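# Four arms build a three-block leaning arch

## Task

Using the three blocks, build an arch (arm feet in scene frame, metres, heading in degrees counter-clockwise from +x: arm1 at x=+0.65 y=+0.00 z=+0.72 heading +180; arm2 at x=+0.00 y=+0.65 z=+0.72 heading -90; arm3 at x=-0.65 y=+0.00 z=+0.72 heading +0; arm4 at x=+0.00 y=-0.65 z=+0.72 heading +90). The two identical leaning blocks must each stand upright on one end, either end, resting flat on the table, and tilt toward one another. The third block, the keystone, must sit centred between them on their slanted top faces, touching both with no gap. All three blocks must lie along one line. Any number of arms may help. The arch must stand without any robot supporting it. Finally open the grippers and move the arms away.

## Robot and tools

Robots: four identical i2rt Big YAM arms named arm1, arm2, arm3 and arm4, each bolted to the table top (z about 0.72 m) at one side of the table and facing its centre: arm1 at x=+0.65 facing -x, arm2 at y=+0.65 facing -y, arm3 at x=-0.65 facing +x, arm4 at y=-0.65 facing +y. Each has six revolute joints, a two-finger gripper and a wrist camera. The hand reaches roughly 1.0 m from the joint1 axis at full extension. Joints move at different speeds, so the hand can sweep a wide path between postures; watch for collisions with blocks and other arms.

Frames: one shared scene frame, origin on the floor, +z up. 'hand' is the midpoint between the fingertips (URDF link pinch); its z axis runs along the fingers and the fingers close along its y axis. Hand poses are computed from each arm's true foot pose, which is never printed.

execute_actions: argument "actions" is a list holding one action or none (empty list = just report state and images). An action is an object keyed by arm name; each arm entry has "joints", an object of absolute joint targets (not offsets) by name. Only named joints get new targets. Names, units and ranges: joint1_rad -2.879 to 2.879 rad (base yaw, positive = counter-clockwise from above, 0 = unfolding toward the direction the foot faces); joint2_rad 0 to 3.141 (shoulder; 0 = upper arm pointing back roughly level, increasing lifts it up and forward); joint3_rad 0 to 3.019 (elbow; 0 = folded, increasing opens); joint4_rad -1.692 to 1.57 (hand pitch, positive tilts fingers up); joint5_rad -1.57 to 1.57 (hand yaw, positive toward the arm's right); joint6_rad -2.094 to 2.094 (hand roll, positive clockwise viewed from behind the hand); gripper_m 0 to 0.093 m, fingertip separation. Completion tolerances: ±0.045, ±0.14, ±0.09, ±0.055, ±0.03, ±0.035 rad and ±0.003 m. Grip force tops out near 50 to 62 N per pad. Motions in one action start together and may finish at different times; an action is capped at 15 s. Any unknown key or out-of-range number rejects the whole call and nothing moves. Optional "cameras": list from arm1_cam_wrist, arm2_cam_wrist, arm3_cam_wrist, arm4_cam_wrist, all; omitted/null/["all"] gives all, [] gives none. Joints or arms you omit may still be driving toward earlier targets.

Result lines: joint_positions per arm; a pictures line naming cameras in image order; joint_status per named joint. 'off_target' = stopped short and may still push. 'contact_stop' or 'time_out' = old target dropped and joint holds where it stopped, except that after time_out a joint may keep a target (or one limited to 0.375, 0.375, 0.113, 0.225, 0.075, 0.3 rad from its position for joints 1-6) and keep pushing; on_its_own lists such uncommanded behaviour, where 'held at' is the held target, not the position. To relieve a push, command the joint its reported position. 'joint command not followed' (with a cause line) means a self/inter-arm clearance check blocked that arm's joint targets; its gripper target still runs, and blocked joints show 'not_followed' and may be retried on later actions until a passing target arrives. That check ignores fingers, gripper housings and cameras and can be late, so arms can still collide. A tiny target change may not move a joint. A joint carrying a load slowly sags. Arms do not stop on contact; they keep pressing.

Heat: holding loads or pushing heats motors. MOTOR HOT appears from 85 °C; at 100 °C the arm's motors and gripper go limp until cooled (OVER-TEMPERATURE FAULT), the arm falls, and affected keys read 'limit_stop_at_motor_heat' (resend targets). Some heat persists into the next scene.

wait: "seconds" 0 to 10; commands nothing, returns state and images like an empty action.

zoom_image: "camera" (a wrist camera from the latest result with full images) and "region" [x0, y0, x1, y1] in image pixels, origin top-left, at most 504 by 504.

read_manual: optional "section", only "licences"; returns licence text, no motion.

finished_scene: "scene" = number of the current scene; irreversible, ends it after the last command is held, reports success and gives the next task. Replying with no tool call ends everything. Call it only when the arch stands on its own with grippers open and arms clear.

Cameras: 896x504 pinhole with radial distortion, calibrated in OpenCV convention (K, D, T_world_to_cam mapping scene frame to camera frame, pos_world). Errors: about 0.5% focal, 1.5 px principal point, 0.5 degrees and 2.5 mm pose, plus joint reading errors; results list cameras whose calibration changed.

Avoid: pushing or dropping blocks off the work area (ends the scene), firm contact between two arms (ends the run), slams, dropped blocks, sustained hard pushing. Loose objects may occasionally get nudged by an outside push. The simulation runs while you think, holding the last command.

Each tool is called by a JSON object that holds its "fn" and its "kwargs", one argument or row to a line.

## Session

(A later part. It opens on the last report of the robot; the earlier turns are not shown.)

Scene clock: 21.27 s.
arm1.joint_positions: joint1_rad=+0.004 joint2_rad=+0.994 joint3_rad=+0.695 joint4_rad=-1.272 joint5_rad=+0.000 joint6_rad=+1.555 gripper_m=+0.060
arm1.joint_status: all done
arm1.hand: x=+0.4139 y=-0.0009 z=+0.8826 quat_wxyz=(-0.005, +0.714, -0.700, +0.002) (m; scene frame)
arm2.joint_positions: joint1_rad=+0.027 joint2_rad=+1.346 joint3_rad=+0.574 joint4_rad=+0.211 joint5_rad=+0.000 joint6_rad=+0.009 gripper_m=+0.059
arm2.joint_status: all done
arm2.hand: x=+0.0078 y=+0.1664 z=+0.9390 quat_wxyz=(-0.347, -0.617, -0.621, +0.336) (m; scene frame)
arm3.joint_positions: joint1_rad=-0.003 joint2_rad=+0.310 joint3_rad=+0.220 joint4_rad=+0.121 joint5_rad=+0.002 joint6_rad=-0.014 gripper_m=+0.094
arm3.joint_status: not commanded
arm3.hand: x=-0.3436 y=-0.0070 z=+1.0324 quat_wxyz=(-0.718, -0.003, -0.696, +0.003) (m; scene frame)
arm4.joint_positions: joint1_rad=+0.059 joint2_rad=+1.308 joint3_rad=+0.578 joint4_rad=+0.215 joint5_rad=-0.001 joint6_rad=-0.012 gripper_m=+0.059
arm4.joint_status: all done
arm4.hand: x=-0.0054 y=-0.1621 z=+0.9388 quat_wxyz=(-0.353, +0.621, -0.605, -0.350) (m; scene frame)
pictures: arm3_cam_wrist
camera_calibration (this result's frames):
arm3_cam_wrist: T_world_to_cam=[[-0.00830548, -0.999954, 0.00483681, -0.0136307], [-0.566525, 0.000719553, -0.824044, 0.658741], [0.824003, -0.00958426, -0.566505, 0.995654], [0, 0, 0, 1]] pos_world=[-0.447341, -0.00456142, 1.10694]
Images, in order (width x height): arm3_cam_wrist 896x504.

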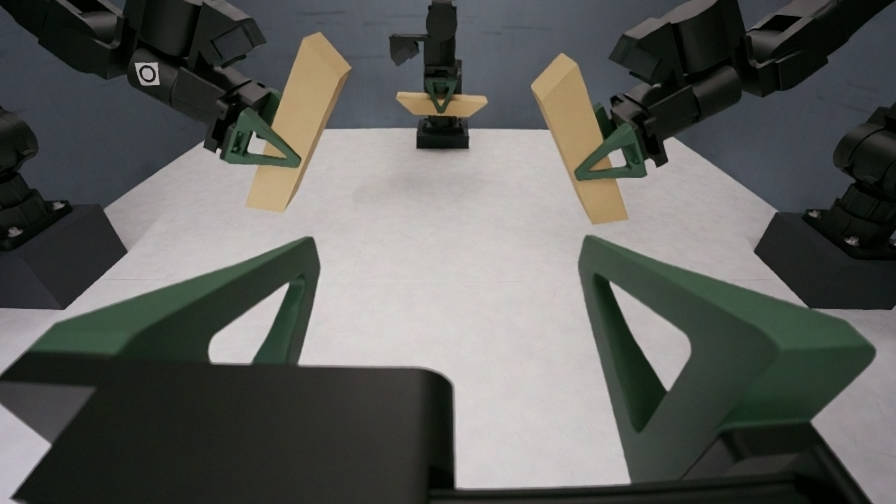

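{"fn": "execute_actions", "kwargs": {
  "actions": [
    {"arm2":{"joints":{"joint1_rad":0.005,"joint2_rad":1.9,"joint3_rad":0.64,"joint4_rad":0.97}},"arm4":{"joints":{"joint1_rad":0.04,"joint2_rad":1.815,"joint3_rad":0.62,"joint4_rad":0.90}}}
  ],
  "cameras": ["arm3_cam_wrist"]
}}

Scene clock: 24.13 s.
arm1.joint_positions: joint1_rad=+0.004 joint2_rad=+0.994 joint3_rad=+0.695 joint4_rad=-1.272 joint5_rad=+0.000 joint6_rad=+1.555 gripper_m=+0.060
arm1.joint_status: not commanded
arm1.hand: x=+0.4139 y=-0.0009 z=+0.8826 quat_wxyz=(-0.005, +0.714, -0.700, +0.002) (m; scene frame)
arm2.joint_positions: joint1_rad=+0.009 joint2_rad=+1.919 joint3_rad=+0.596 joint4_rad=+0.930 joint5_rad=+0.000 joint6_rad=+0.006 gripper_m=+0.059
arm2.joint_status: all done
arm2.hand: x=-0.0006 y=+0.1164 z=+0.8201 quat_wxyz=(-0.395, -0.591, -0.586, +0.390) (m; scene frame)
arm3.joint_positions: joint1_rad=-0.003 joint2_rad=+0.310 joint3_rad=+0.220 joint4_rad=+0.121 joint5_rad=+0.002 joint6_rad=-0.014 gripper_m=+0.094
arm3.joint_status: not commanded
arm3.hand: x=-0.3436 y=-0.0070 z=+1.0324 quat_wxyz=(-0.718, -0.003, -0.696, +0.003) (m; scene frame)
arm4.joint_positions: joint1_rad=+0.053 joint2_rad=+1.819 joint3_rad=+0.579 joint4_rad=+0.863 joint5_rad=+0.000 joint6_rad=-0.009 gripper_m=+0.059
arm4.joint_status: all done
arm4.hand: x=-0.0020 y=-0.1181 z=+0.8287 quat_wxyz=(-0.395, +0.593, -0.583, -0.390) (m; scene frame)
pictures: arm3_cam_wrist
camera_calibration (this result's frames):
arm3_cam_wrist: T_world_to_cam=[[-0.00830548, -0.999954, 0.00483681, -0.0136307], [-0.566525, 0.000719553, -0.824044, 0.658741], [0.824003, -0.00958426, -0.566505, 0.995654], [0, 0, 0, 1]] pos_world=[-0.447341, -0.00456142, 1.10694]
Images, in order (width x height): arm3_cam_wrist 896x504.

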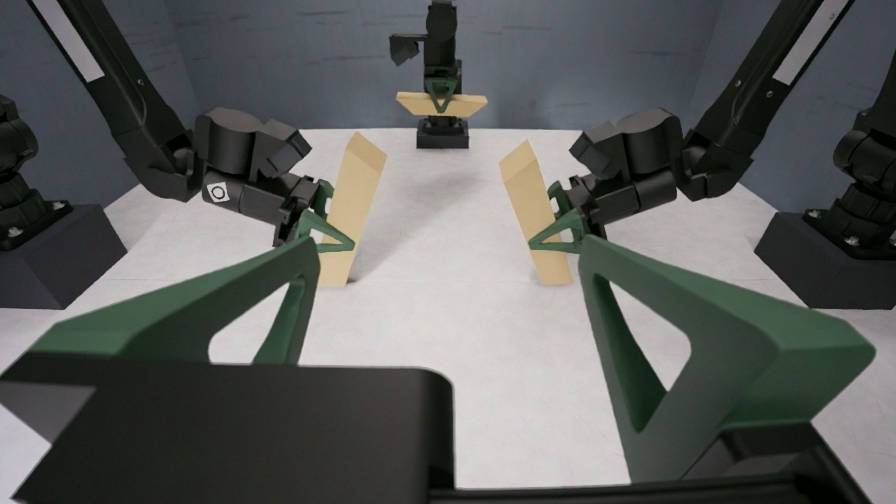

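{"fn": "execute_actions", "kwargs": {
  "actions": [
    {"arm2":{"joints":{"joint2_rad":1.985,"joint3_rad":0.665,"joint4_rad":1.05}},"arm4":{"joints":{"joint2_rad":1.905,"joint3_rad":0.64,"joint4_rad":0.985}}}
  ],
  "cameras": ["arm3_cam_wrist"]
}}

{"fn": "zoom_image", "kwargs": {
  "camera": "arm3_cam_wrist",
  "region": [290,110,610,310]
}}

Scene clock: 25.60 s.
arm1.joint_positions: joint1_rad=+0.004 joint2_rad=+0.994 joint3_rad=+0.695 joint4_rad=-1.272 joint5_rad=+0.000 joint6_rad=+1.555 gripper_m=+0.060
arm1.joint_status: not commanded
arm1.hand: x=+0.4139 y=-0.0009 z=+0.8826 quat_wxyz=(-0.005, +0.714, -0.700, +0.002) (m; scene frame)
arm2.joint_positions: joint1_rad=+0.009 joint2_rad=+2.007 joint3_rad=+0.627 joint4_rad=+1.008 joint5_rad=+0.000 joint6_rad=+0.006 gripper_m=+0.059
arm2.joint_status: all done
arm2.hand: x=-0.0005 y=+0.1071 z=+0.8020 quat_wxyz=(-0.401, -0.587, -0.581, +0.396) (m; scene frame)
arm3.joint_positions: joint1_rad=-0.003 joint2_rad=+0.310 joint3_rad=+0.220 joint4_rad=+0.121 joint5_rad=+0.002 joint6_rad=-0.014 gripper_m=+0.094
arm3.joint_status: not commanded
arm3.hand: x=-0.3436 y=-0.0070 z=+1.0324 quat_wxyz=(-0.718, -0.003, -0.696, +0.003) (m; scene frame)
arm4.joint_positions: joint1_rad=+0.053 joint2_rad=+1.894 joint3_rad=+0.603 joint4_rad=+0.958 joint5_rad=+0.000 joint6_rad=-0.006 gripper_m=+0.059
arm4.joint_status: all done
arm4.hand: x=-0.0018 y=-0.1074 z=+0.8198 quat_wxyz=(-0.408, +0.583, -0.575, -0.404) (m; scene frame)
pictures: arm3_cam_wrist
camera_calibration (this result's frames):
arm3_cam_wrist: T_world_to_cam=[[-0.00830548, -0.999954, 0.00483681, -0.0136307], [-0.566525, 0.000719553, -0.824044, 0.658741], [0.824003, -0.00958426, -0.566505, 0.995654], [0, 0, 0, 1]] pos_world=[-0.447341, -0.00456142, 1.10694]
Images, in order (width x height): arm3_cam_wrist 896x504.

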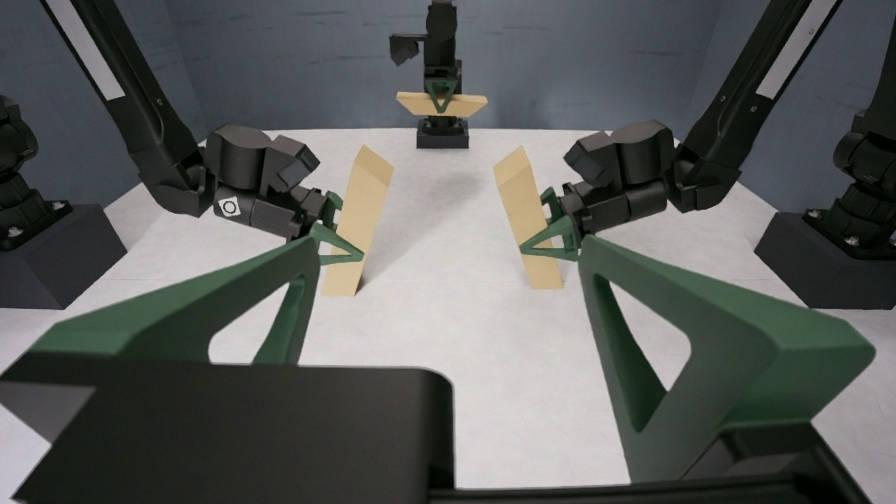

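Region (290, 110, 610, 310) of arm3_cam_wrist's 896x504 image, scaled by 1.575, with more detail than that image has; it fills the top 315 rows of this view, and the rest is white.

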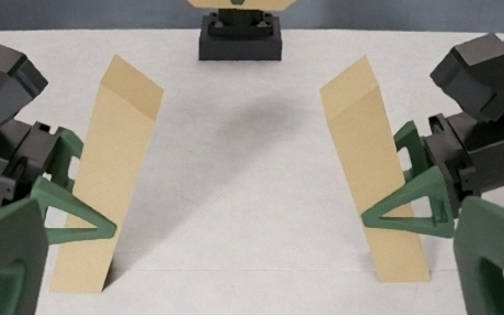

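{"fn": "execute_actions", "kwargs": {
  "actions": [
    {"arm4":{"joints":{"joint2_rad":1.925,"joint4_rad":1.015}},"arm2":{"joints":{"joint4_rad":1.06}}}
  ],
  "cameras": ["arm3_cam_wrist"]
}}

{"fn": "zoom_image", "kwargs": {
  "camera": "arm3_cam_wrist",
  "region": [290,110,610,310]
}}

Scene clock: 26.90 s.
arm1.joint_positions: joint1_rad=+0.004 joint2_rad=+0.994 joint3_rad=+0.695 joint4_rad=-1.272 joint5_rad=+0.000 joint6_rad=+1.555 gripper_m=+0.060
arm1.joint_status: not commanded
arm1.hand: x=+0.4139 y=-0.0009 z=+0.8826 quat_wxyz=(-0.005, +0.714, -0.700, +0.002) (m; scene frame)
arm2.joint_positions: joint1_rad=+0.009 joint2_rad=+2.007 joint3_rad=+0.627 joint4_rad=+1.017 joint5_rad=+0.000 joint6_rad=+0.006 gripper_m=+0.059
arm2.joint_status: all done
arm2.hand: x=-0.0005 y=+0.1062 z=+0.8043 quat_wxyz=(-0.404, -0.585, -0.579, +0.399) (m; scene frame)
arm3.joint_positions: joint1_rad=-0.003 joint2_rad=+0.310 joint3_rad=+0.220 joint4_rad=+0.121 joint5_rad=+0.002 joint6_rad=-0.014 gripper_m=+0.094
arm3.joint_status: not commanded
arm3.hand: x=-0.3436 y=-0.0070 z=+1.0324 quat_wxyz=(-0.718, -0.003, -0.696, +0.003) (m; scene frame)
arm4.joint_positions: joint1_rad=+0.053 joint2_rad=+1.908 joint3_rad=+0.603 joint4_rad=+0.989 joint5_rad=+0.000 joint6_rad=-0.005 gripper_m=+0.059
arm4.joint_status: all done
arm4.hand: x=-0.0018 y=-0.1064 z=+0.8199 quat_wxyz=(-0.413, +0.579, -0.572, -0.409) (m; scene frame)
pictures: arm3_cam_wrist
camera_calibration (this result's frames):
arm3_cam_wrist: T_world_to_cam=[[-0.00830548, -0.999954, 0.00483681, -0.0136307], [-0.566525, 0.000719553, -0.824044, 0.658741], [0.824003, -0.00958426, -0.566505, 0.995654], [0, 0, 0, 1]] pos_world=[-0.447341, -0.00456142, 1.10694]
Images, in order (width x height): arm3_cam_wrist 896x504.

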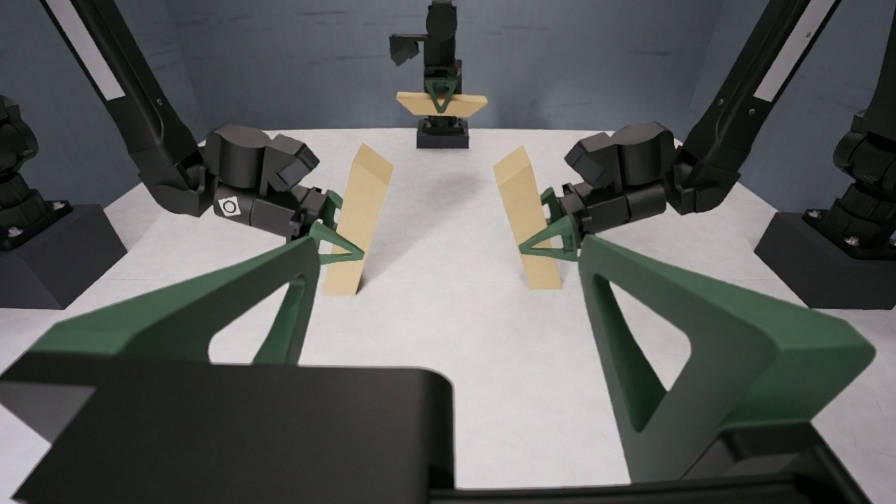

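Region (290, 110, 610, 310) of arm3_cam_wrist's 896x504 image, scaled by 1.575, with more detail than that image has; it fills the top 315 rows of this view, and the rest is white.

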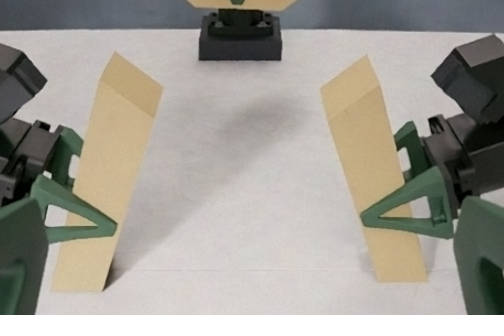

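{"fn": "execute_actions", "kwargs": {
  "actions": [
    {"arm4":{"joints":{"joint2_rad":1.95,"joint4_rad":0.96}},"arm2":{"joints":{"joint2_rad":2.03}}}
  ],
  "cameras": ["arm3_cam_wrist","arm2_cam_wrist"]
}}

{"fn": "zoom_image", "kwargs": {
  "camera": "arm3_cam_wrist",
  "region": [290,110,610,310]
}}

Scene clock: 28.97 s.
arm1.joint_positions: joint1_rad=+0.004 joint2_rad=+0.994 joint3_rad=+0.695 joint4_rad=-1.272 joint5_rad=+0.000 joint6_rad=+1.555 gripper_m=+0.060
arm1.joint_status: not commanded
arm1.hand: x=+0.4139 y=-0.0009 z=+0.8826 quat_wxyz=(-0.005, +0.714, -0.700, +0.002) (m; scene frame)
arm2.joint_positions: joint1_rad=+0.009 joint2_rad=+2.020 joint3_rad=+0.627 joint4_rad=+1.033 joint5_rad=+0.000 joint6_rad=+0.004 gripper_m=+0.059
arm2.joint_status: all done
arm2.hand: x=-0.0005 y=+0.1066 z=+0.8010 quat_wxyz=(-0.404, -0.584, -0.580, +0.400) (m; scene frame)
arm3.joint_positions: joint1_rad=-0.003 joint2_rad=+0.310 joint3_rad=+0.220 joint4_rad=+0.121 joint5_rad=+0.002 joint6_rad=-0.014 gripper_m=+0.094
arm3.joint_status: not commanded
arm3.hand: x=-0.3436 y=-0.0070 z=+1.0324 quat_wxyz=(-0.718, -0.003, -0.696, +0.003) (m; scene frame)
arm4.joint_positions: joint1_rad=+0.051 joint2_rad=+1.911 joint3_rad=+0.610 joint4_rad=+0.977 joint5_rad=+0.000 joint6_rad=+0.000 gripper_m=+0.059
arm4.joint_status: all done
arm4.hand: x=-0.0011 y=-0.1045 z=+0.8180 quat_wxyz=(-0.410, +0.579, -0.575, -0.408) (m; scene frame)
pictures: arm2_cam_wrist, arm3_cam_wrist
camera_calibration (this result's frames):
arm2_cam_wrist: T_world_to_cam=[[-0.999973, -0.00563737, -0.00476116, 0.00746813], [-0.00218694, 0.842668, -0.538429, 0.34256], [0.0070474, -0.538404, -0.842658, 0.857628], [0, 0, 0, 1]] pos_world=[0.00217304, 0.173128, 0.907166]
arm3_cam_wrist: T_world_to_cam=[[-0.00830548, -0.999954, 0.00483681, -0.0136307], [-0.566525, 0.000719553, -0.824044, 0.658741], [0.824003, -0.00958426, -0.566505, 0.995654], [0, 0, 0, 1]] pos_world=[-0.447341, -0.00456142, 1.10694]
Images, in order (width x height): arm2_cam_wrist 896x504, arm3_cam_wrist 896x504.

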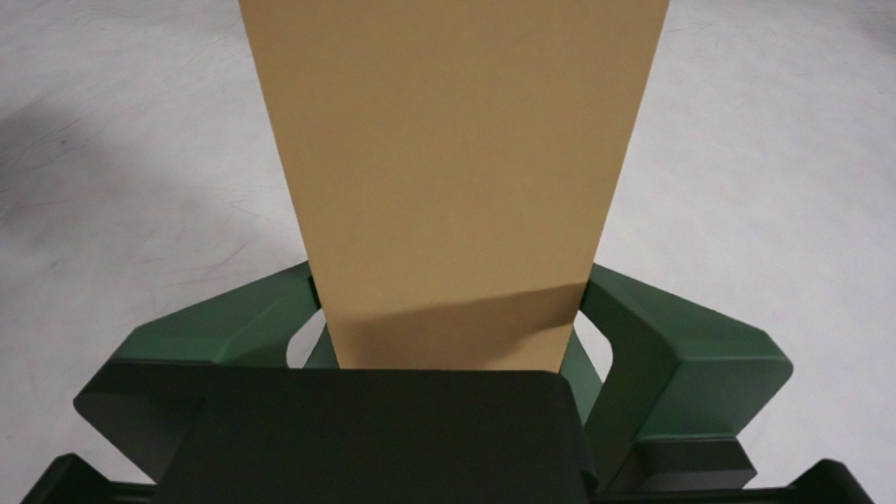

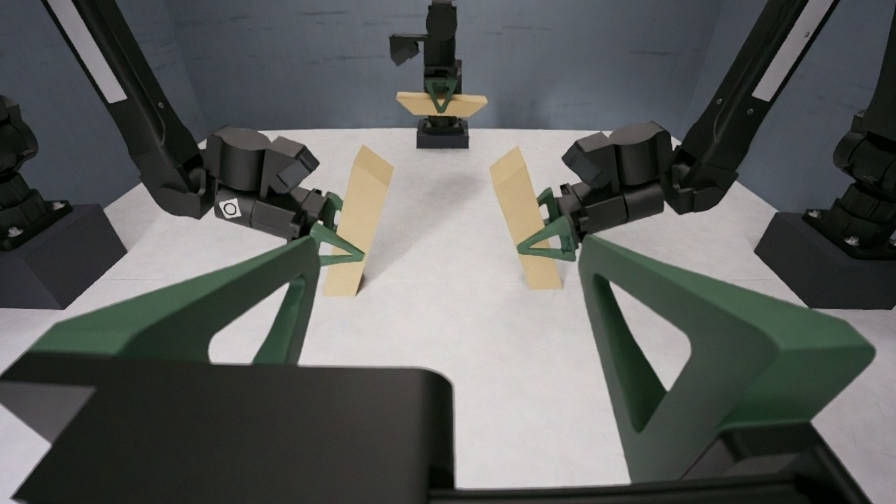

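Region (290, 110, 610, 310) of arm3_cam_wrist's 896x504 image, scaled by 1.575, with more detail than that image has; it fills the top 315 rows of this view, and the rest is white.

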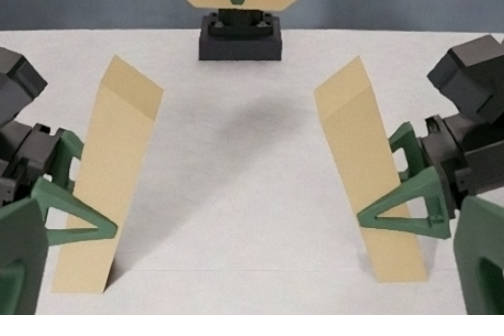

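{"fn": "execute_actions", "kwargs": {
  "actions": [
    {"arm4":{"joints":{"joint2_rad":1.89,"joint3_rad":0.61,"joint4_rad":0.93}},"arm3":{"joints":{"joint2_rad":0.9,"joint3_rad":0.35,"joint4_rad":0.45}}}
  ],
  "cameras": ["arm3_cam_wrist","arm4_cam_wrist"]
}}

Scene clock: 32.47 s.
arm1.joint_positions: joint1_rad=+0.004 joint2_rad=+0.994 joint3_rad=+0.695 joint4_rad=-1.272 joint5_rad=+0.000 joint6_rad=+1.555 gripper_m=+0.060
arm1.joint_status: not commanded
arm1.hand: x=+0.4139 y=-0.0009 z=+0.8826 quat_wxyz=(-0.005, +0.714, -0.700, +0.002) (m; scene frame)
arm2.joint_positions: joint1_rad=+0.009 joint2_rad=+2.020 joint3_rad=+0.627 joint4_rad=+1.033 joint5_rad=+0.000 joint6_rad=+0.004 gripper_m=+0.059
arm2.joint_status: not commanded
arm2.hand: x=-0.0005 y=+0.1066 z=+0.8010 quat_wxyz=(-0.404, -0.584, -0.580, +0.400) (m; scene frame)
arm3.joint_positions: joint1_rad=-0.003 joint2_rad=+0.899 joint3_rad=+0.316 joint4_rad=+0.421 joint5_rad=+0.002 joint6_rad=-0.014 gripper_m=+0.094
arm3.joint_status: all done
arm3.hand: x=-0.2510 y=-0.0065 z=+0.9672 quat_wxyz=(-0.647, -0.003, -0.762, +0.001) (m; scene frame)
arm4.joint_positions: joint1_rad=+0.051 joint2_rad=+1.899 joint3_rad=+0.610 joint4_rad=+0.951 joint5_rad=+0.000 joint6_rad=+0.002 gripper_m=+0.059
arm4.joint_status: all done
arm4.hand: x=-0.0009 y=-0.1053 z=+0.8179 quat_wxyz=(-0.405, +0.581, -0.579, -0.404) (m; scene frame)
pictures: arm3_cam_wrist, arm4_cam_wrist
camera_calibration (this result's frames):
arm3_cam_wrist: T_world_to_cam=[[-0.0043382, -0.999978, 0.004971, -0.0111899], [-0.714596, -0.000377343, -0.699537, 0.499851], [0.699524, -0.00658699, -0.714579, 0.994375], [0, 0, 0, 1]] pos_world=[-0.338446, -0.00445109, 1.06028]
arm4_cam_wrist: T_world_to_cam=[[0.999965, 0.00419437, 0.00725352, -0.00576626], [0.00748307, -0.836515, -0.547893, 0.364056], [0.00376961, 0.547928, -0.836517, 0.870138], [0, 0, 0, 1]] pos_world=[-0.000238277, -0.172211, 0.927391]
Images, in order (width x height): arm3_cam_wrist 896x504, arm4_cam_wrist 896x504.

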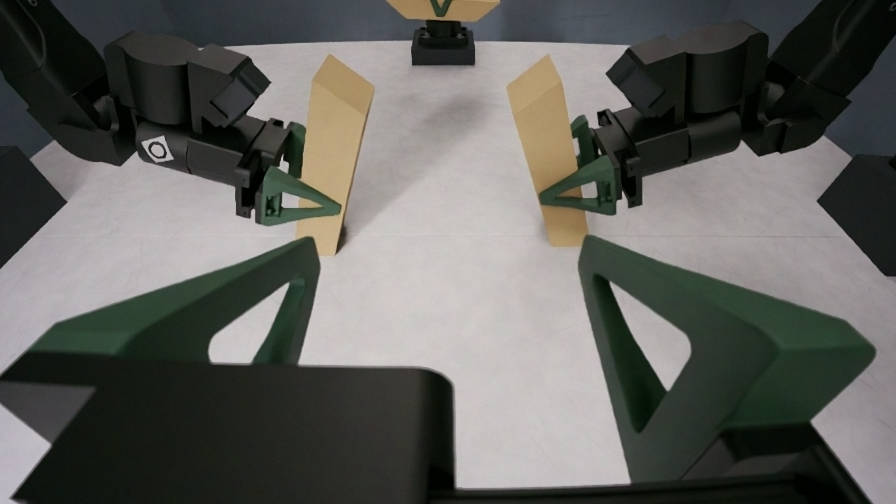

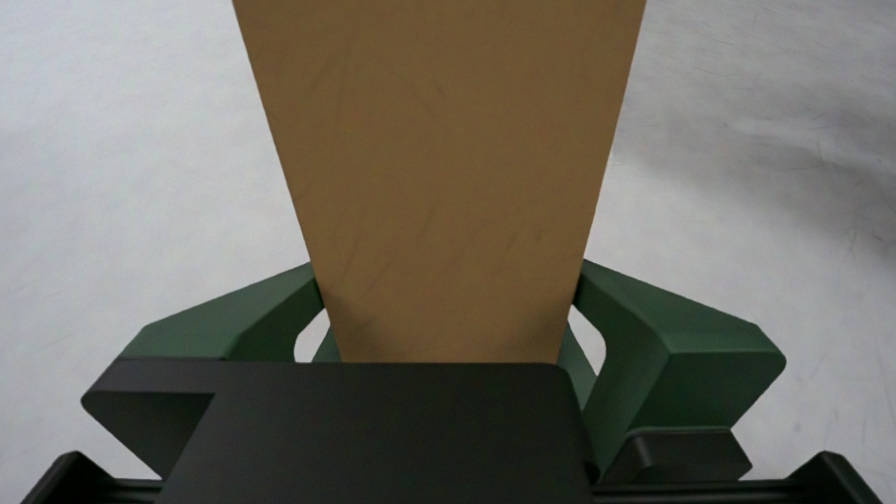

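{"fn": "zoom_image", "kwargs": {
  "camera": "arm3_cam_wrist",
  "region": [280,30,610,270]
}}

Region (280, 30, 610, 270) of arm3_cam_wrist's 896x504 image, scaled by 1.527, with more detail than that image has; it fills the top 367 rows of this view, and the rest is white.

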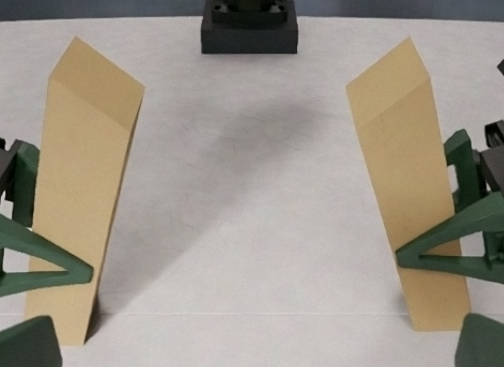

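{"fn": "execute_actions", "kwargs": {
  "actions": [
    {"arm4":{"joints":{"joint2_rad":1.86,"joint4_rad":0.89,"joint6_rad":0.06}}}
  ],
  "cameras": ["arm3_cam_wrist"]
}}

{"fn": "zoom_image", "kwargs": {
  "camera": "arm3_cam_wrist",
  "region": [280,30,610,270]
}}

Scene clock: 35.50 s.
arm1.joint_positions: joint1_rad=+0.004 joint2_rad=+0.994 joint3_rad=+0.695 joint4_rad=-1.272 joint5_rad=+0.000 joint6_rad=+1.555 gripper_m=+0.060
arm1.joint_status: not commanded
arm1.hand: x=+0.4139 y=-0.0009 z=+0.8826 quat_wxyz=(-0.005, +0.714, -0.700, +0.002) (m; scene frame)
arm2.joint_positions: joint1_rad=+0.009 joint2_rad=+2.020 joint3_rad=+0.627 joint4_rad=+1.033 joint5_rad=+0.000 joint6_rad=+0.004 gripper_m=+0.059
arm2.joint_status: not commanded
arm2.hand: x=-0.0005 y=+0.1066 z=+0.8010 quat_wxyz=(-0.404, -0.584, -0.580, +0.400) (m; scene frame)
arm3.joint_positions: joint1_rad=-0.003 joint2_rad=+0.899 joint3_rad=+0.316 joint4_rad=+0.421 joint5_rad=+0.002 joint6_rad=-0.014 gripper_m=+0.094
arm3.joint_status: not commanded
arm3.hand: x=-0.2510 y=-0.0065 z=+0.9672 quat_wxyz=(-0.647, -0.003, -0.762, +0.001) (m; scene frame)
arm4.joint_positions: joint1_rad=+0.049 joint2_rad=+1.880 joint3_rad=+0.610 joint4_rad=+0.901 joint5_rad=+0.003 joint6_rad=+0.040 gripper_m=+0.059
arm4.joint_status: all done
arm4.hand: x=+0.0008 y=-0.1073 z=+0.8168 quat_wxyz=(-0.390, +0.575, -0.597, -0.401) (m; scene frame)
pictures: arm3_cam_wrist
camera_calibration (this result's frames):
arm3_cam_wrist: T_world_to_cam=[[-0.0043382, -0.999978, 0.004971, -0.0111899], [-0.714596, -0.000377343, -0.699537, 0.499851], [0.699524, -0.00658699, -0.714579, 0.994375], [0, 0, 0, 1]] pos_world=[-0.338446, -0.00445109, 1.06028]
Images, in order (width x height): arm3_cam_wrist 896x504.

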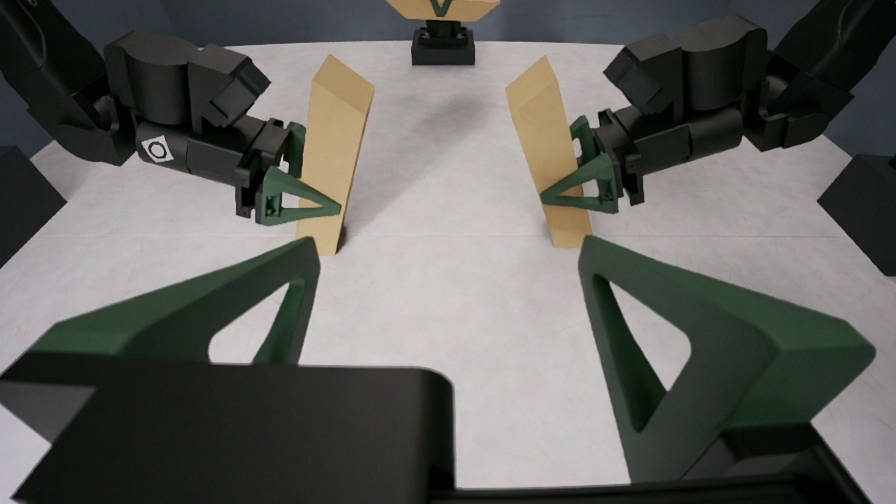

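Region (280, 30, 610, 270) of arm3_cam_wrist's 896x504 image, scaled by 1.527, with more detail than that image has; it fills the top 367 rows of this view, and the rest is white.

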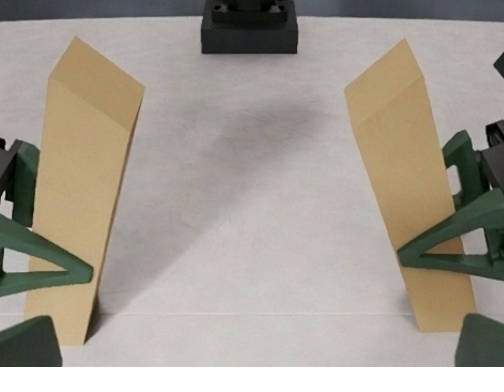

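{"fn": "zoom_image", "kwargs": {
  "camera": "arm3_cam_wrist",
  "region": [530,170,630,260]
}}

{"fn": "zoom_image", "kwargs": {
  "camera": "arm3_cam_wrist",
  "region": [270,180,370,270]
}}

Region (530, 170, 630, 260) of arm3_cam_wrist's 896x504 image, scaled by 5.040, with more detail than that image has; it fills the top 454 rows of this view, and the rest is white.

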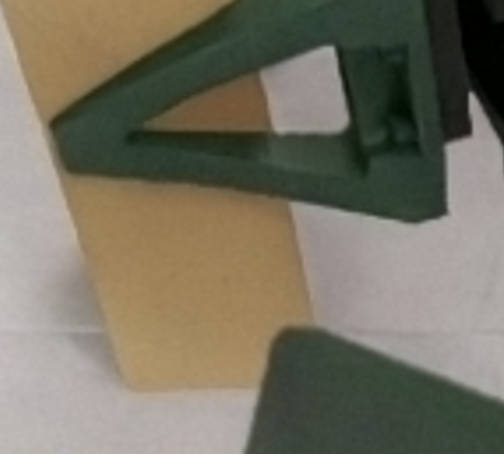

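Region (270, 180, 370, 270) of arm3_cam_wrist's 896x504 image, scaled by 5.040, with more detail than that image has; it fills the top 454 rows of this view, and the rest is white.

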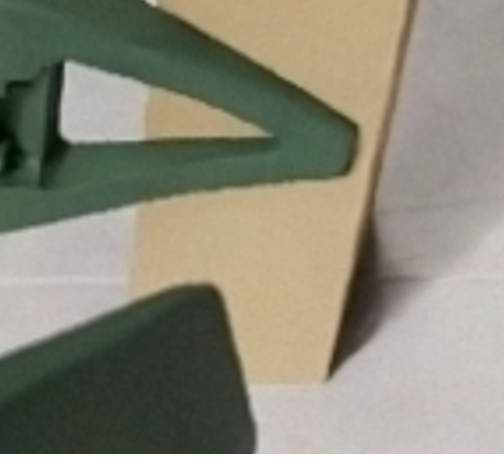

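{"fn": "execute_actions", "kwargs": {
  "actions": [
    {"arm4":{"joints":{"joint2_rad":1.93,"joint4_rad":1.0}}}
  ],
  "cameras": ["arm3_cam_wrist"]
}}

{"fn": "zoom_image", "kwargs": {
  "camera": "arm3_cam_wrist",
  "region": [280,30,610,270]
}}

Scene clock: 38.43 s.
arm1.joint_positions: joint1_rad=+0.004 joint2_rad=+0.994 joint3_rad=+0.695 joint4_rad=-1.272 joint5_rad=+0.000 joint6_rad=+1.555 gripper_m=+0.060
arm1.joint_status: not commanded
arm1.hand: x=+0.4139 y=-0.0009 z=+0.8826 quat_wxyz=(-0.005, +0.714, -0.700, +0.002) (m; scene frame)
arm2.joint_positions: joint1_rad=+0.009 joint2_rad=+2.020 joint3_rad=+0.627 joint4_rad=+1.033 joint5_rad=+0.000 joint6_rad=+0.004 gripper_m=+0.059
arm2.joint_status: not commanded
arm2.hand: x=-0.0005 y=+0.1066 z=+0.8010 quat_wxyz=(-0.404, -0.584, -0.580, +0.400) (m; scene frame)
arm3.joint_positions: joint1_rad=-0.003 joint2_rad=+0.899 joint3_rad=+0.316 joint4_rad=+0.421 joint5_rad=+0.002 joint6_rad=-0.014 gripper_m=+0.094
arm3.joint_status: not commanded
arm3.hand: x=-0.2510 y=-0.0065 z=+0.9672 quat_wxyz=(-0.647, -0.003, -0.762, +0.001) (m; scene frame)
arm4.joint_positions: joint1_rad=+0.049 joint2_rad=+1.910 joint3_rad=+0.610 joint4_rad=+0.977 joint5_rad=+0.003 joint6_rad=+0.042 gripper_m=+0.059
arm4.joint_status: all done
arm4.hand: x=+0.0008 y=-0.1044 z=+0.8183 quat_wxyz=(-0.403, +0.565, -0.588, -0.415) (m; scene frame)
pictures: arm3_cam_wrist
camera_calibration (this result's frames):
arm3_cam_wrist: T_world_to_cam=[[-0.0043382, -0.999978, 0.004971, -0.0111899], [-0.714596, -0.000377343, -0.699537, 0.499851], [0.699524, -0.00658699, -0.714579, 0.994375], [0, 0, 0, 1]] pos_world=[-0.338446, -0.00445109, 1.06028]
Images, in order (width x height): arm3_cam_wrist 896x504.

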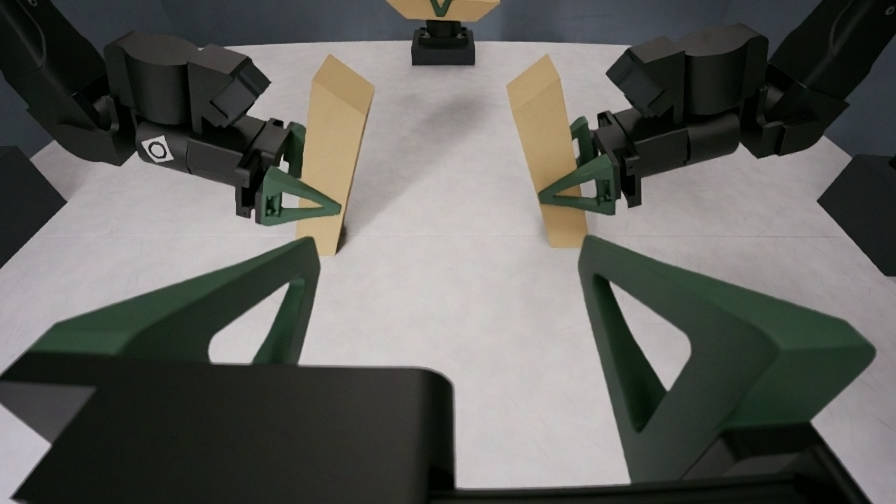

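Region (280, 30, 610, 270) of arm3_cam_wrist's 896x504 image, scaled by 1.527, with more detail than that image has; it fills the top 367 rows of this view, and the rest is white.

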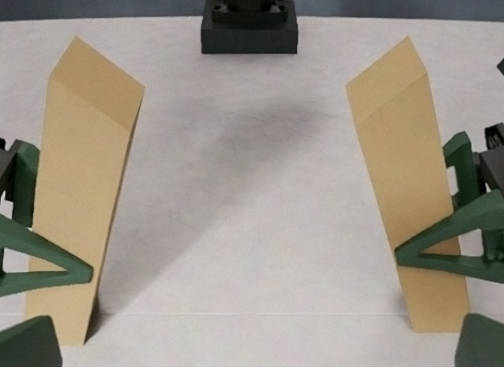

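{"fn": "execute_actions", "kwargs": {
  "actions": [
    {"arm4":{"joints":{"joint2_rad":1.96}}}
  ],
  "cameras": ["arm3_cam_wrist"]
}}

{"fn": "zoom_image", "kwargs": {
  "camera": "arm3_cam_wrist",
  "region": [280,30,610,270]
}}

Scene clock: 39.70 s.
arm1.joint_positions: joint1_rad=+0.004 joint2_rad=+0.994 joint3_rad=+0.695 joint4_rad=-1.272 joint5_rad=+0.000 joint6_rad=+1.555 gripper_m=+0.060
arm1.joint_status: not commanded
arm1.hand: x=+0.4139 y=-0.0009 z=+0.8826 quat_wxyz=(-0.005, +0.714, -0.700, +0.002) (m; scene frame)
arm2.joint_positions: joint1_rad=+0.009 joint2_rad=+2.020 joint3_rad=+0.627 joint4_rad=+1.033 joint5_rad=+0.000 joint6_rad=+0.004 gripper_m=+0.059
arm2.joint_status: not commanded
arm2.hand: x=-0.0005 y=+0.1066 z=+0.8010 quat_wxyz=(-0.404, -0.584, -0.580, +0.400) (m; scene frame)
arm3.joint_positions: joint1_rad=-0.003 joint2_rad=+0.899 joint3_rad=+0.316 joint4_rad=+0.421 joint5_rad=+0.002 joint6_rad=-0.014 gripper_m=+0.094
arm3.joint_status: not commanded
arm3.hand: x=-0.2510 y=-0.0065 z=+0.9672 quat_wxyz=(-0.647, -0.003, -0.762, +0.001) (m; scene frame)
arm4.joint_positions: joint1_rad=+0.049 joint2_rad=+1.919 joint3_rad=+0.610 joint4_rad=+0.994 joint5_rad=+0.003 joint6_rad=+0.042 gripper_m=+0.059
arm4.joint_status: all done
arm4.hand: x=+0.0008 y=-0.1042 z=+0.8174 quat_wxyz=(-0.405, +0.564, -0.587, -0.417) (m; scene frame)
pictures: arm3_cam_wrist
camera_calibration (this result's frames):
arm3_cam_wrist: T_world_to_cam=[[-0.0043382, -0.999978, 0.004971, -0.0111899], [-0.714596, -0.000377343, -0.699537, 0.499851], [0.699524, -0.00658699, -0.714579, 0.994375], [0, 0, 0, 1]] pos_world=[-0.338446, -0.00445109, 1.06028]
Images, in order (width x height): arm3_cam_wrist 896x504.

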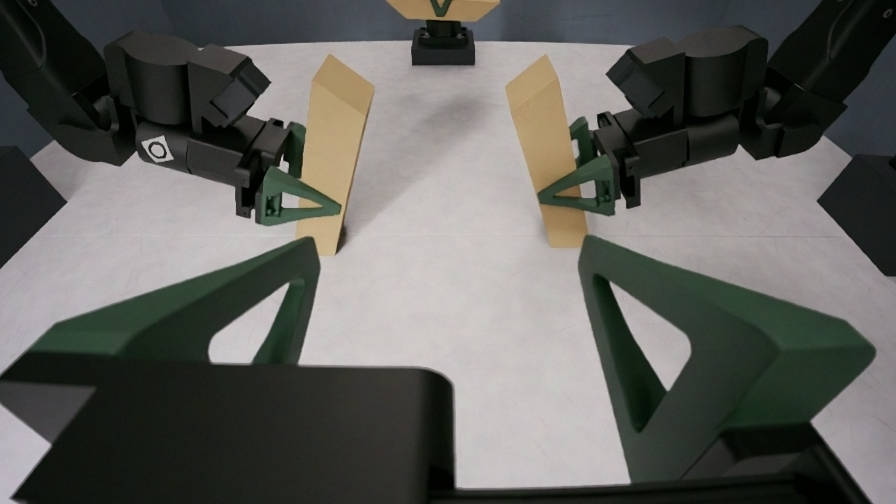

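Region (280, 30, 610, 270) of arm3_cam_wrist's 896x504 image, scaled by 1.527, with more detail than that image has; it fills the top 367 rows of this view, and the rest is white.

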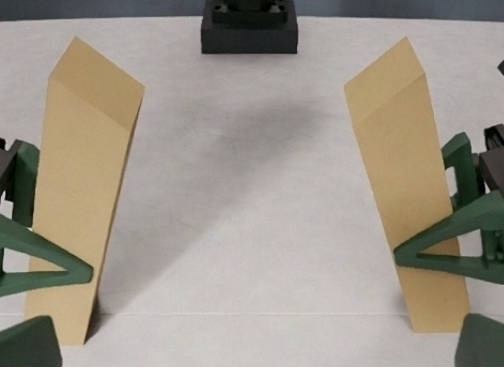

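{"fn": "execute_actions", "kwargs": {
  "actions": [
    {"arm4":{"joints":{"joint2_rad":1.865,"joint4_rad":0.97}}}
  ],
  "cameras": []
}}

{"fn": "execute_actions", "kwargs": {
  "actions": [
    {"arm4":{"joints":{"joint1_rad":0.085,"joint6_rad":0.11}}}
  ],
  "cameras": ["arm3_cam_wrist","arm4_cam_wrist"]
}}

{"fn": "zoom_image", "kwargs": {
  "camera": "arm3_cam_wrist",
  "region": [280,30,610,270]
}}

Scene clock: 41.17 s.
arm1.joint_positions: joint1_rad=+0.004 joint2_rad=+0.994 joint3_rad=+0.695 joint4_rad=-1.272 joint5_rad=+0.000 joint6_rad=+1.555 gripper_m=+0.060
arm1.joint_status: not commanded
arm1.hand: x=+0.4139 y=-0.0009 z=+0.8826 quat_wxyz=(-0.005, +0.714, -0.700, +0.002) (m; scene frame)
arm2.joint_positions: joint1_rad=+0.009 joint2_rad=+2.020 joint3_rad=+0.627 joint4_rad=+1.033 joint5_rad=+0.000 joint6_rad=+0.004 gripper_m=+0.059
arm2.joint_status: not commanded
arm2.hand: x=-0.0005 y=+0.1066 z=+0.8010 quat_wxyz=(-0.404, -0.584, -0.580, +0.400) (m; scene frame)
arm3.joint_positions: joint1_rad=-0.003 joint2_rad=+0.899 joint3_rad=+0.316 joint4_rad=+0.421 joint5_rad=+0.002 joint6_rad=-0.014 gripper_m=+0.094
arm3.joint_status: not commanded
arm3.hand: x=-0.2510 y=-0.0065 z=+0.9672 quat_wxyz=(-0.647, -0.003, -0.762, +0.001) (m; scene frame)
arm4.joint_positions: joint1_rad=+0.049 joint2_rad=+1.905 joint3_rad=+0.610 joint4_rad=+0.966 joint5_rad=+0.003 joint6_rad=+0.043 gripper_m=+0.059
arm4.joint_status: all done
arm4.hand: x=+0.0008 y=-0.1047 z=+0.8183 quat_wxyz=(-0.401, +0.566, -0.590, -0.413) (m; scene frame)
pictures: none
No camera images: the call's "cameras" was empty. Leave "cameras" out to get every camera's image.

Scene clock: 41.97 s.
arm1.joint_positions: joint1_rad=+0.004 joint2_rad=+0.994 joint3_rad=+0.695 joint4_rad=-1.272 joint5_rad=+0.000 joint6_rad=+1.555 gripper_m=+0.060
arm1.joint_status: not commanded
arm1.hand: x=+0.4139 y=-0.0009 z=+0.8826 quat_wxyz=(-0.005, +0.714, -0.700, +0.002) (m; scene frame)
arm2.joint_positions: joint1_rad=+0.009 joint2_rad=+2.020 joint3_rad=+0.627 joint4_rad=+1.033 joint5_rad=+0.000 joint6_rad=+0.004 gripper_m=+0.059
arm2.joint_status: not commanded
arm2.hand: x=-0.0005 y=+0.1066 z=+0.8010 quat_wxyz=(-0.404, -0.584, -0.580, +0.400) (m; scene frame)
arm3.joint_positions: joint1_rad=-0.003 joint2_rad=+0.899 joint3_rad=+0.316 joint4_rad=+0.421 joint5_rad=+0.002 joint6_rad=-0.014 gripper_m=+0.094
arm3.joint_status: not commanded
arm3.hand: x=-0.2510 y=-0.0065 z=+0.9672 quat_wxyz=(-0.647, -0.003, -0.762, +0.001) (m; scene frame)
arm4.joint_positions: joint1_rad=+0.069 joint2_rad=+1.903 joint3_rad=+0.610 joint4_rad=+0.966 joint5_rad=+0.003 joint6_rad=+0.084 gripper_m=+0.059
arm4.joint_status: all done
arm4.hand: x=-0.0100 y=-0.1046 z=+0.8192 quat_wxyz=(-0.388, +0.560, -0.596, -0.426) (m; scene frame)
pictures: arm3_cam_wrist, arm4_cam_wrist
camera_calibration (this result's frames):
arm3_cam_wrist: T_world_to_cam=[[-0.0043382, -0.999978, 0.004971, -0.0111899], [-0.714596, -0.000377343, -0.699537, 0.499851], [0.699524, -0.00658699, -0.714579, 0.994375], [0, 0, 0, 1]] pos_world=[-0.338446, -0.00445109, 1.06028]
arm4_cam_wrist: T_world_to_cam=[[0.997619, -0.0084545, -0.0684459, 0.0639772], [-0.0451272, -0.830521, -0.555156, 0.371455], [-0.0521522, 0.556923, -0.828925, 0.86503], [0, 0, 0, 1]] pos_world=[-0.00194894, -0.172713, 0.92764]
Images, in order (width x height): arm3_cam_wrist 896x504, arm4_cam_wrist 896x504.

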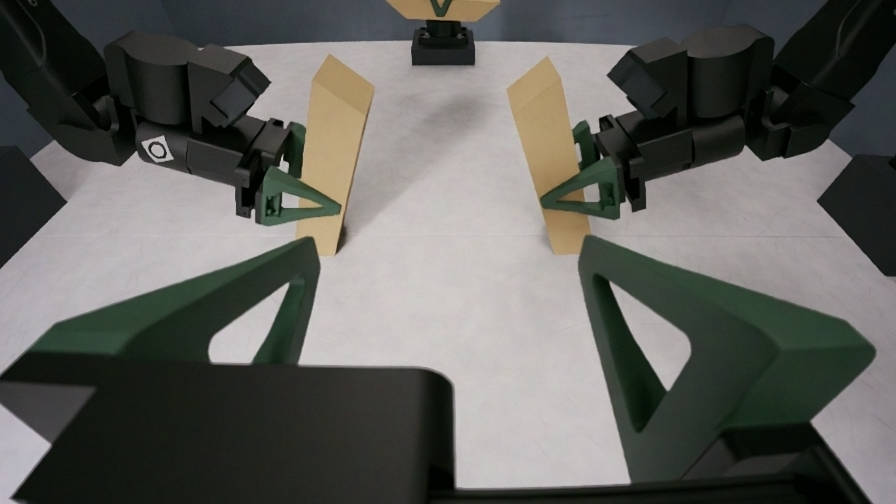

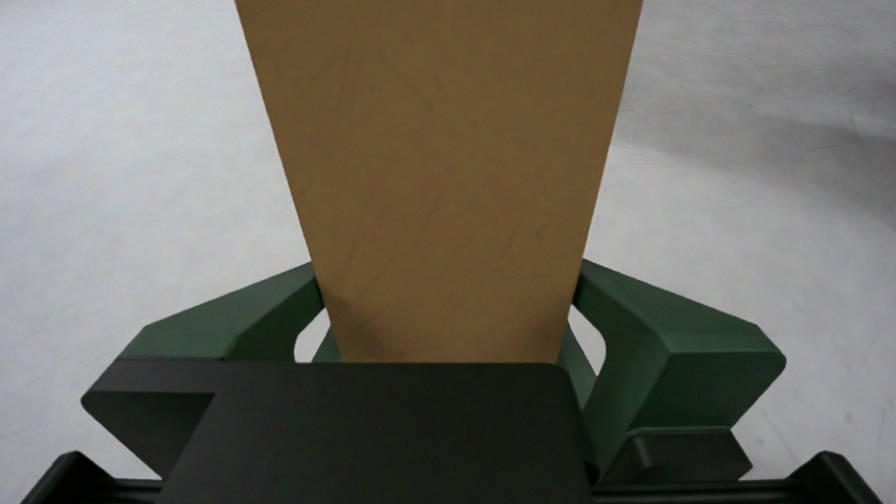

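Region (280, 30, 610, 270) of arm3_cam_wrist's 896x504 image, scaled by 1.527, with more detail than that image has; it fills the top 367 rows of this view, and the rest is white.

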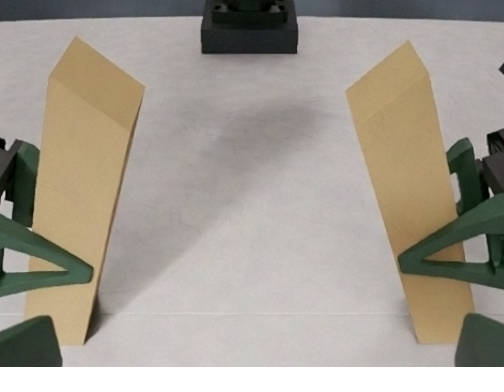

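{"fn": "execute_actions", "kwargs": {
  "actions": [
    {"arm1":{"joints":{"joint2_rad":1.3,"joint3_rad":1.83,"joint4_rad":-1.6}},"arm3":{"joints":{"joint2_rad":0.31,"joint3_rad":0.25,"joint4_rad":0.15}}}
  ],
  "cameras": []
}}

{"fn": "execute_actions", "kwargs": {
  "actions": [
    {"arm1":{"joints":{"joint2_rad":1.76,"joint3_rad":2.23,"joint4_rad":-1.69}}}
  ],
  "cameras": []
}}

{"fn": "execute_actions", "kwargs": {
  "actions": [
    {"arm1":{"joints":{"joint2_rad":2.06}}}
  ],
  "cameras": ["arm3_cam_wrist","arm1_cam_wrist"]
}}

Scene clock: 44.70 s.
arm1.joint_positions: joint1_rad=+0.004 joint2_rad=+1.300 joint3_rad=+1.775 joint4_rad=-1.585 joint5_rad=+0.000 joint6_rad=+1.556 gripper_m=+0.060
arm1.joint_status: all done
arm1.hand: x=+0.2127 y=-0.0031 z=+1.2224 quat_wxyz=(+0.156, +0.696, -0.682, -0.161) (m; scene frame)
arm2.joint_positions: joint1_rad=+0.009 joint2_rad=+2.020 joint3_rad=+0.627 joint4_rad=+1.033 joint5_rad=+0.000 joint6_rad=+0.004 gripper_m=+0.059
arm2.joint_status: not commanded
arm2.hand: x=-0.0005 y=+0.1066 z=+0.8010 quat_wxyz=(-0.404, -0.584, -0.580, +0.400) (m; scene frame)
arm3.joint_positions: joint1_rad=-0.003 joint2_rad=+0.313 joint3_rad=+0.236 joint4_rad=+0.166 joint5_rad=+0.002 joint6_rad=-0.014 gripper_m=+0.094
arm3.joint_status: all done
arm3.hand: x=-0.3434 y=-0.0073 z=+1.0522 quat_wxyz=(-0.737, -0.004, -0.675, +0.003) (m; scene frame)
arm4.joint_positions: joint1_rad=+0.069 joint2_rad=+1.903 joint3_rad=+0.610 joint4_rad=+0.966 joint5_rad=+0.003 joint6_rad=+0.084 gripper_m=+0.059
arm4.joint_status: not commanded
arm4.hand: x=-0.0100 y=-0.1046 z=+0.8192 quat_wxyz=(-0.388, +0.560, -0.596, -0.426) (m; scene frame)
pictures: none
No camera images: the call's "cameras" was empty. Leave "cameras" out to get every camera's image.

Scene clock: 46.27 s.
arm1.joint_positions: joint1_rad=+0.004 joint2_rad=+1.779 joint3_rad=+2.164 joint4_rad=-1.667 joint5_rad=+0.000 joint6_rad=+1.556 gripper_m=+0.060
arm1.joint_status: all done
joint sent to its limit — the command would take arm1.joint4_rad past its lower limit, so that joint was sent only as far as its limit.
arm1.hand: x=+0.0579 y=-0.0033 z=+1.1475 quat_wxyz=(+0.096, +0.707, -0.694, -0.101) (m; scene frame)
arm2.joint_positions: joint1_rad=+0.009 joint2_rad=+2.020 joint3_rad=+0.627 joint4_rad=+1.033 joint5_rad=+0.000 joint6_rad=+0.004 gripper_m=+0.059
arm2.joint_status: not commanded
arm2.hand: x=-0.0005 y=+0.1066 z=+0.8010 quat_wxyz=(-0.404, -0.584, -0.580, +0.400) (m; scene frame)
arm3.joint_positions: joint1_rad=-0.003 joint2_rad=+0.313 joint3_rad=+0.236 joint4_rad=+0.166 joint5_rad=+0.002 joint6_rad=-0.014 gripper_m=+0.094
arm3.joint_status: not commanded
arm3.hand: x=-0.3434 y=-0.0073 z=+1.0522 quat_wxyz=(-0.737, -0.004, -0.675, +0.003) (m; scene frame)
arm4.joint_positions: joint1_rad=+0.069 joint2_rad=+1.903 joint3_rad=+0.610 joint4_rad=+0.966 joint5_rad=+0.003 joint6_rad=+0.084 gripper_m=+0.059
arm4.joint_status: not commanded
arm4.hand: x=-0.0100 y=-0.1046 z=+0.8192 quat_wxyz=(-0.388, +0.560, -0.596, -0.426) (m; scene frame)
pictures: none
No camera images: the call's "cameras" was empty. Leave "cameras" out to get every camera's image.

Scene clock: 47.73 s.
arm1.joint_positions: joint1_rad=+0.004 joint2_rad=+2.072 joint3_rad=+2.200 joint4_rad=-1.667 joint5_rad=+0.000 joint6_rad=+1.556 gripper_m=+0.060
arm1.joint_status: all done
arm1.hand: x=-0.0002 y=-0.0028 z=+0.9851 quat_wxyz=(+0.006, +0.713, -0.701, -0.010) (m; scene frame)
arm2.joint_positions: joint1_rad=+0.009 joint2_rad=+2.020 joint3_rad=+0.627 joint4_rad=+1.033 joint5_rad=+0.000 joint6_rad=+0.004 gripper_m=+0.059
arm2.joint_status: not commanded
arm2.hand: x=-0.0005 y=+0.1066 z=+0.8010 quat_wxyz=(-0.404, -0.584, -0.580, +0.400) (m; scene frame)
arm3.joint_positions: joint1_rad=-0.003 joint2_rad=+0.313 joint3_rad=+0.236 joint4_rad=+0.166 joint5_rad=+0.002 joint6_rad=-0.014 gripper_m=+0.094
arm3.joint_status: not commanded
arm3.hand: x=-0.3434 y=-0.0073 z=+1.0522 quat_wxyz=(-0.737, -0.004, -0.675, +0.003) (m; scene frame)
arm4.joint_positions: joint1_rad=+0.069 joint2_rad=+1.903 joint3_rad=+0.610 joint4_rad=+0.966 joint5_rad=+0.003 joint6_rad=+0.084 gripper_m=+0.059
arm4.joint_status: not commanded
arm4.hand: x=-0.0100 y=-0.1046 z=+0.8192 quat_wxyz=(-0.388, +0.560, -0.596, -0.426) (m; scene frame)
pictures: arm1_cam_wrist, arm3_cam_wrist
camera_calibration (this result's frames):
arm1_cam_wrist: T_world_to_cam=[[0.999624, 0.016172, -0.0221546, 0.0240468], [0.0260531, -0.812418, 0.582493, -0.571811], [-0.00857867, -0.582851, -0.812534, 0.922647], [0, 0, 0, 1]] pos_world=[-0.00122519, 0.0728273, 1.08329]
arm3_cam_wrist: T_world_to_cam=[[-0.0094567, -0.999944, 0.00465207, -0.014233], [-0.518803, 0.00092919, -0.854894, 0.723985], [0.854842, -0.010498, -0.518783, 0.967056], [0, 0, 0, 1]] pos_world=[-0.451209, -0.00475283, 1.12069]
Images, in order (width x height): arm1_cam_wrist 896x504, arm3_cam_wrist 896x504.

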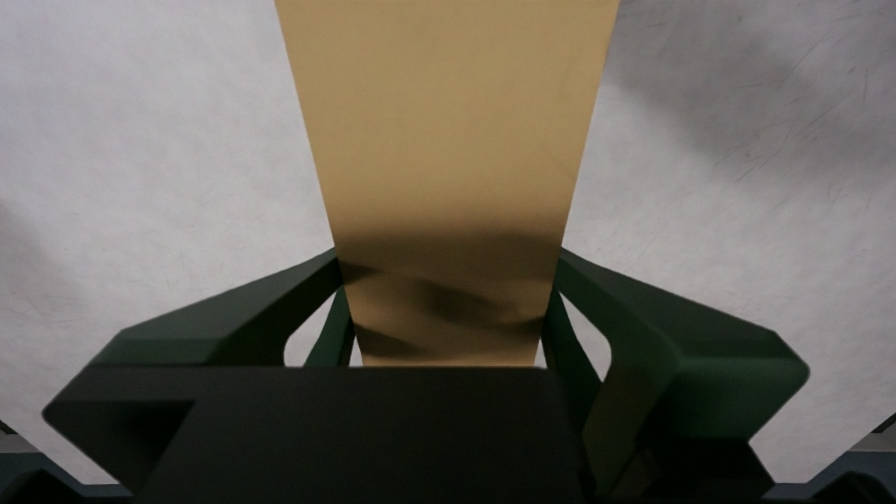

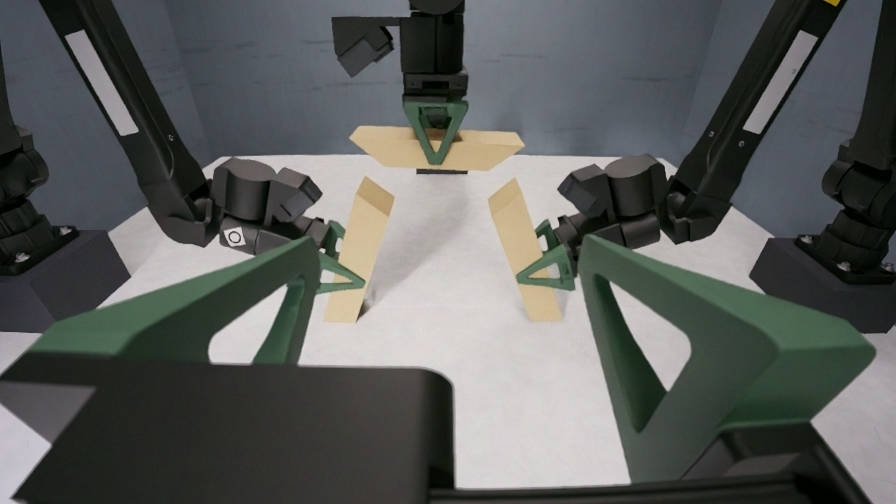

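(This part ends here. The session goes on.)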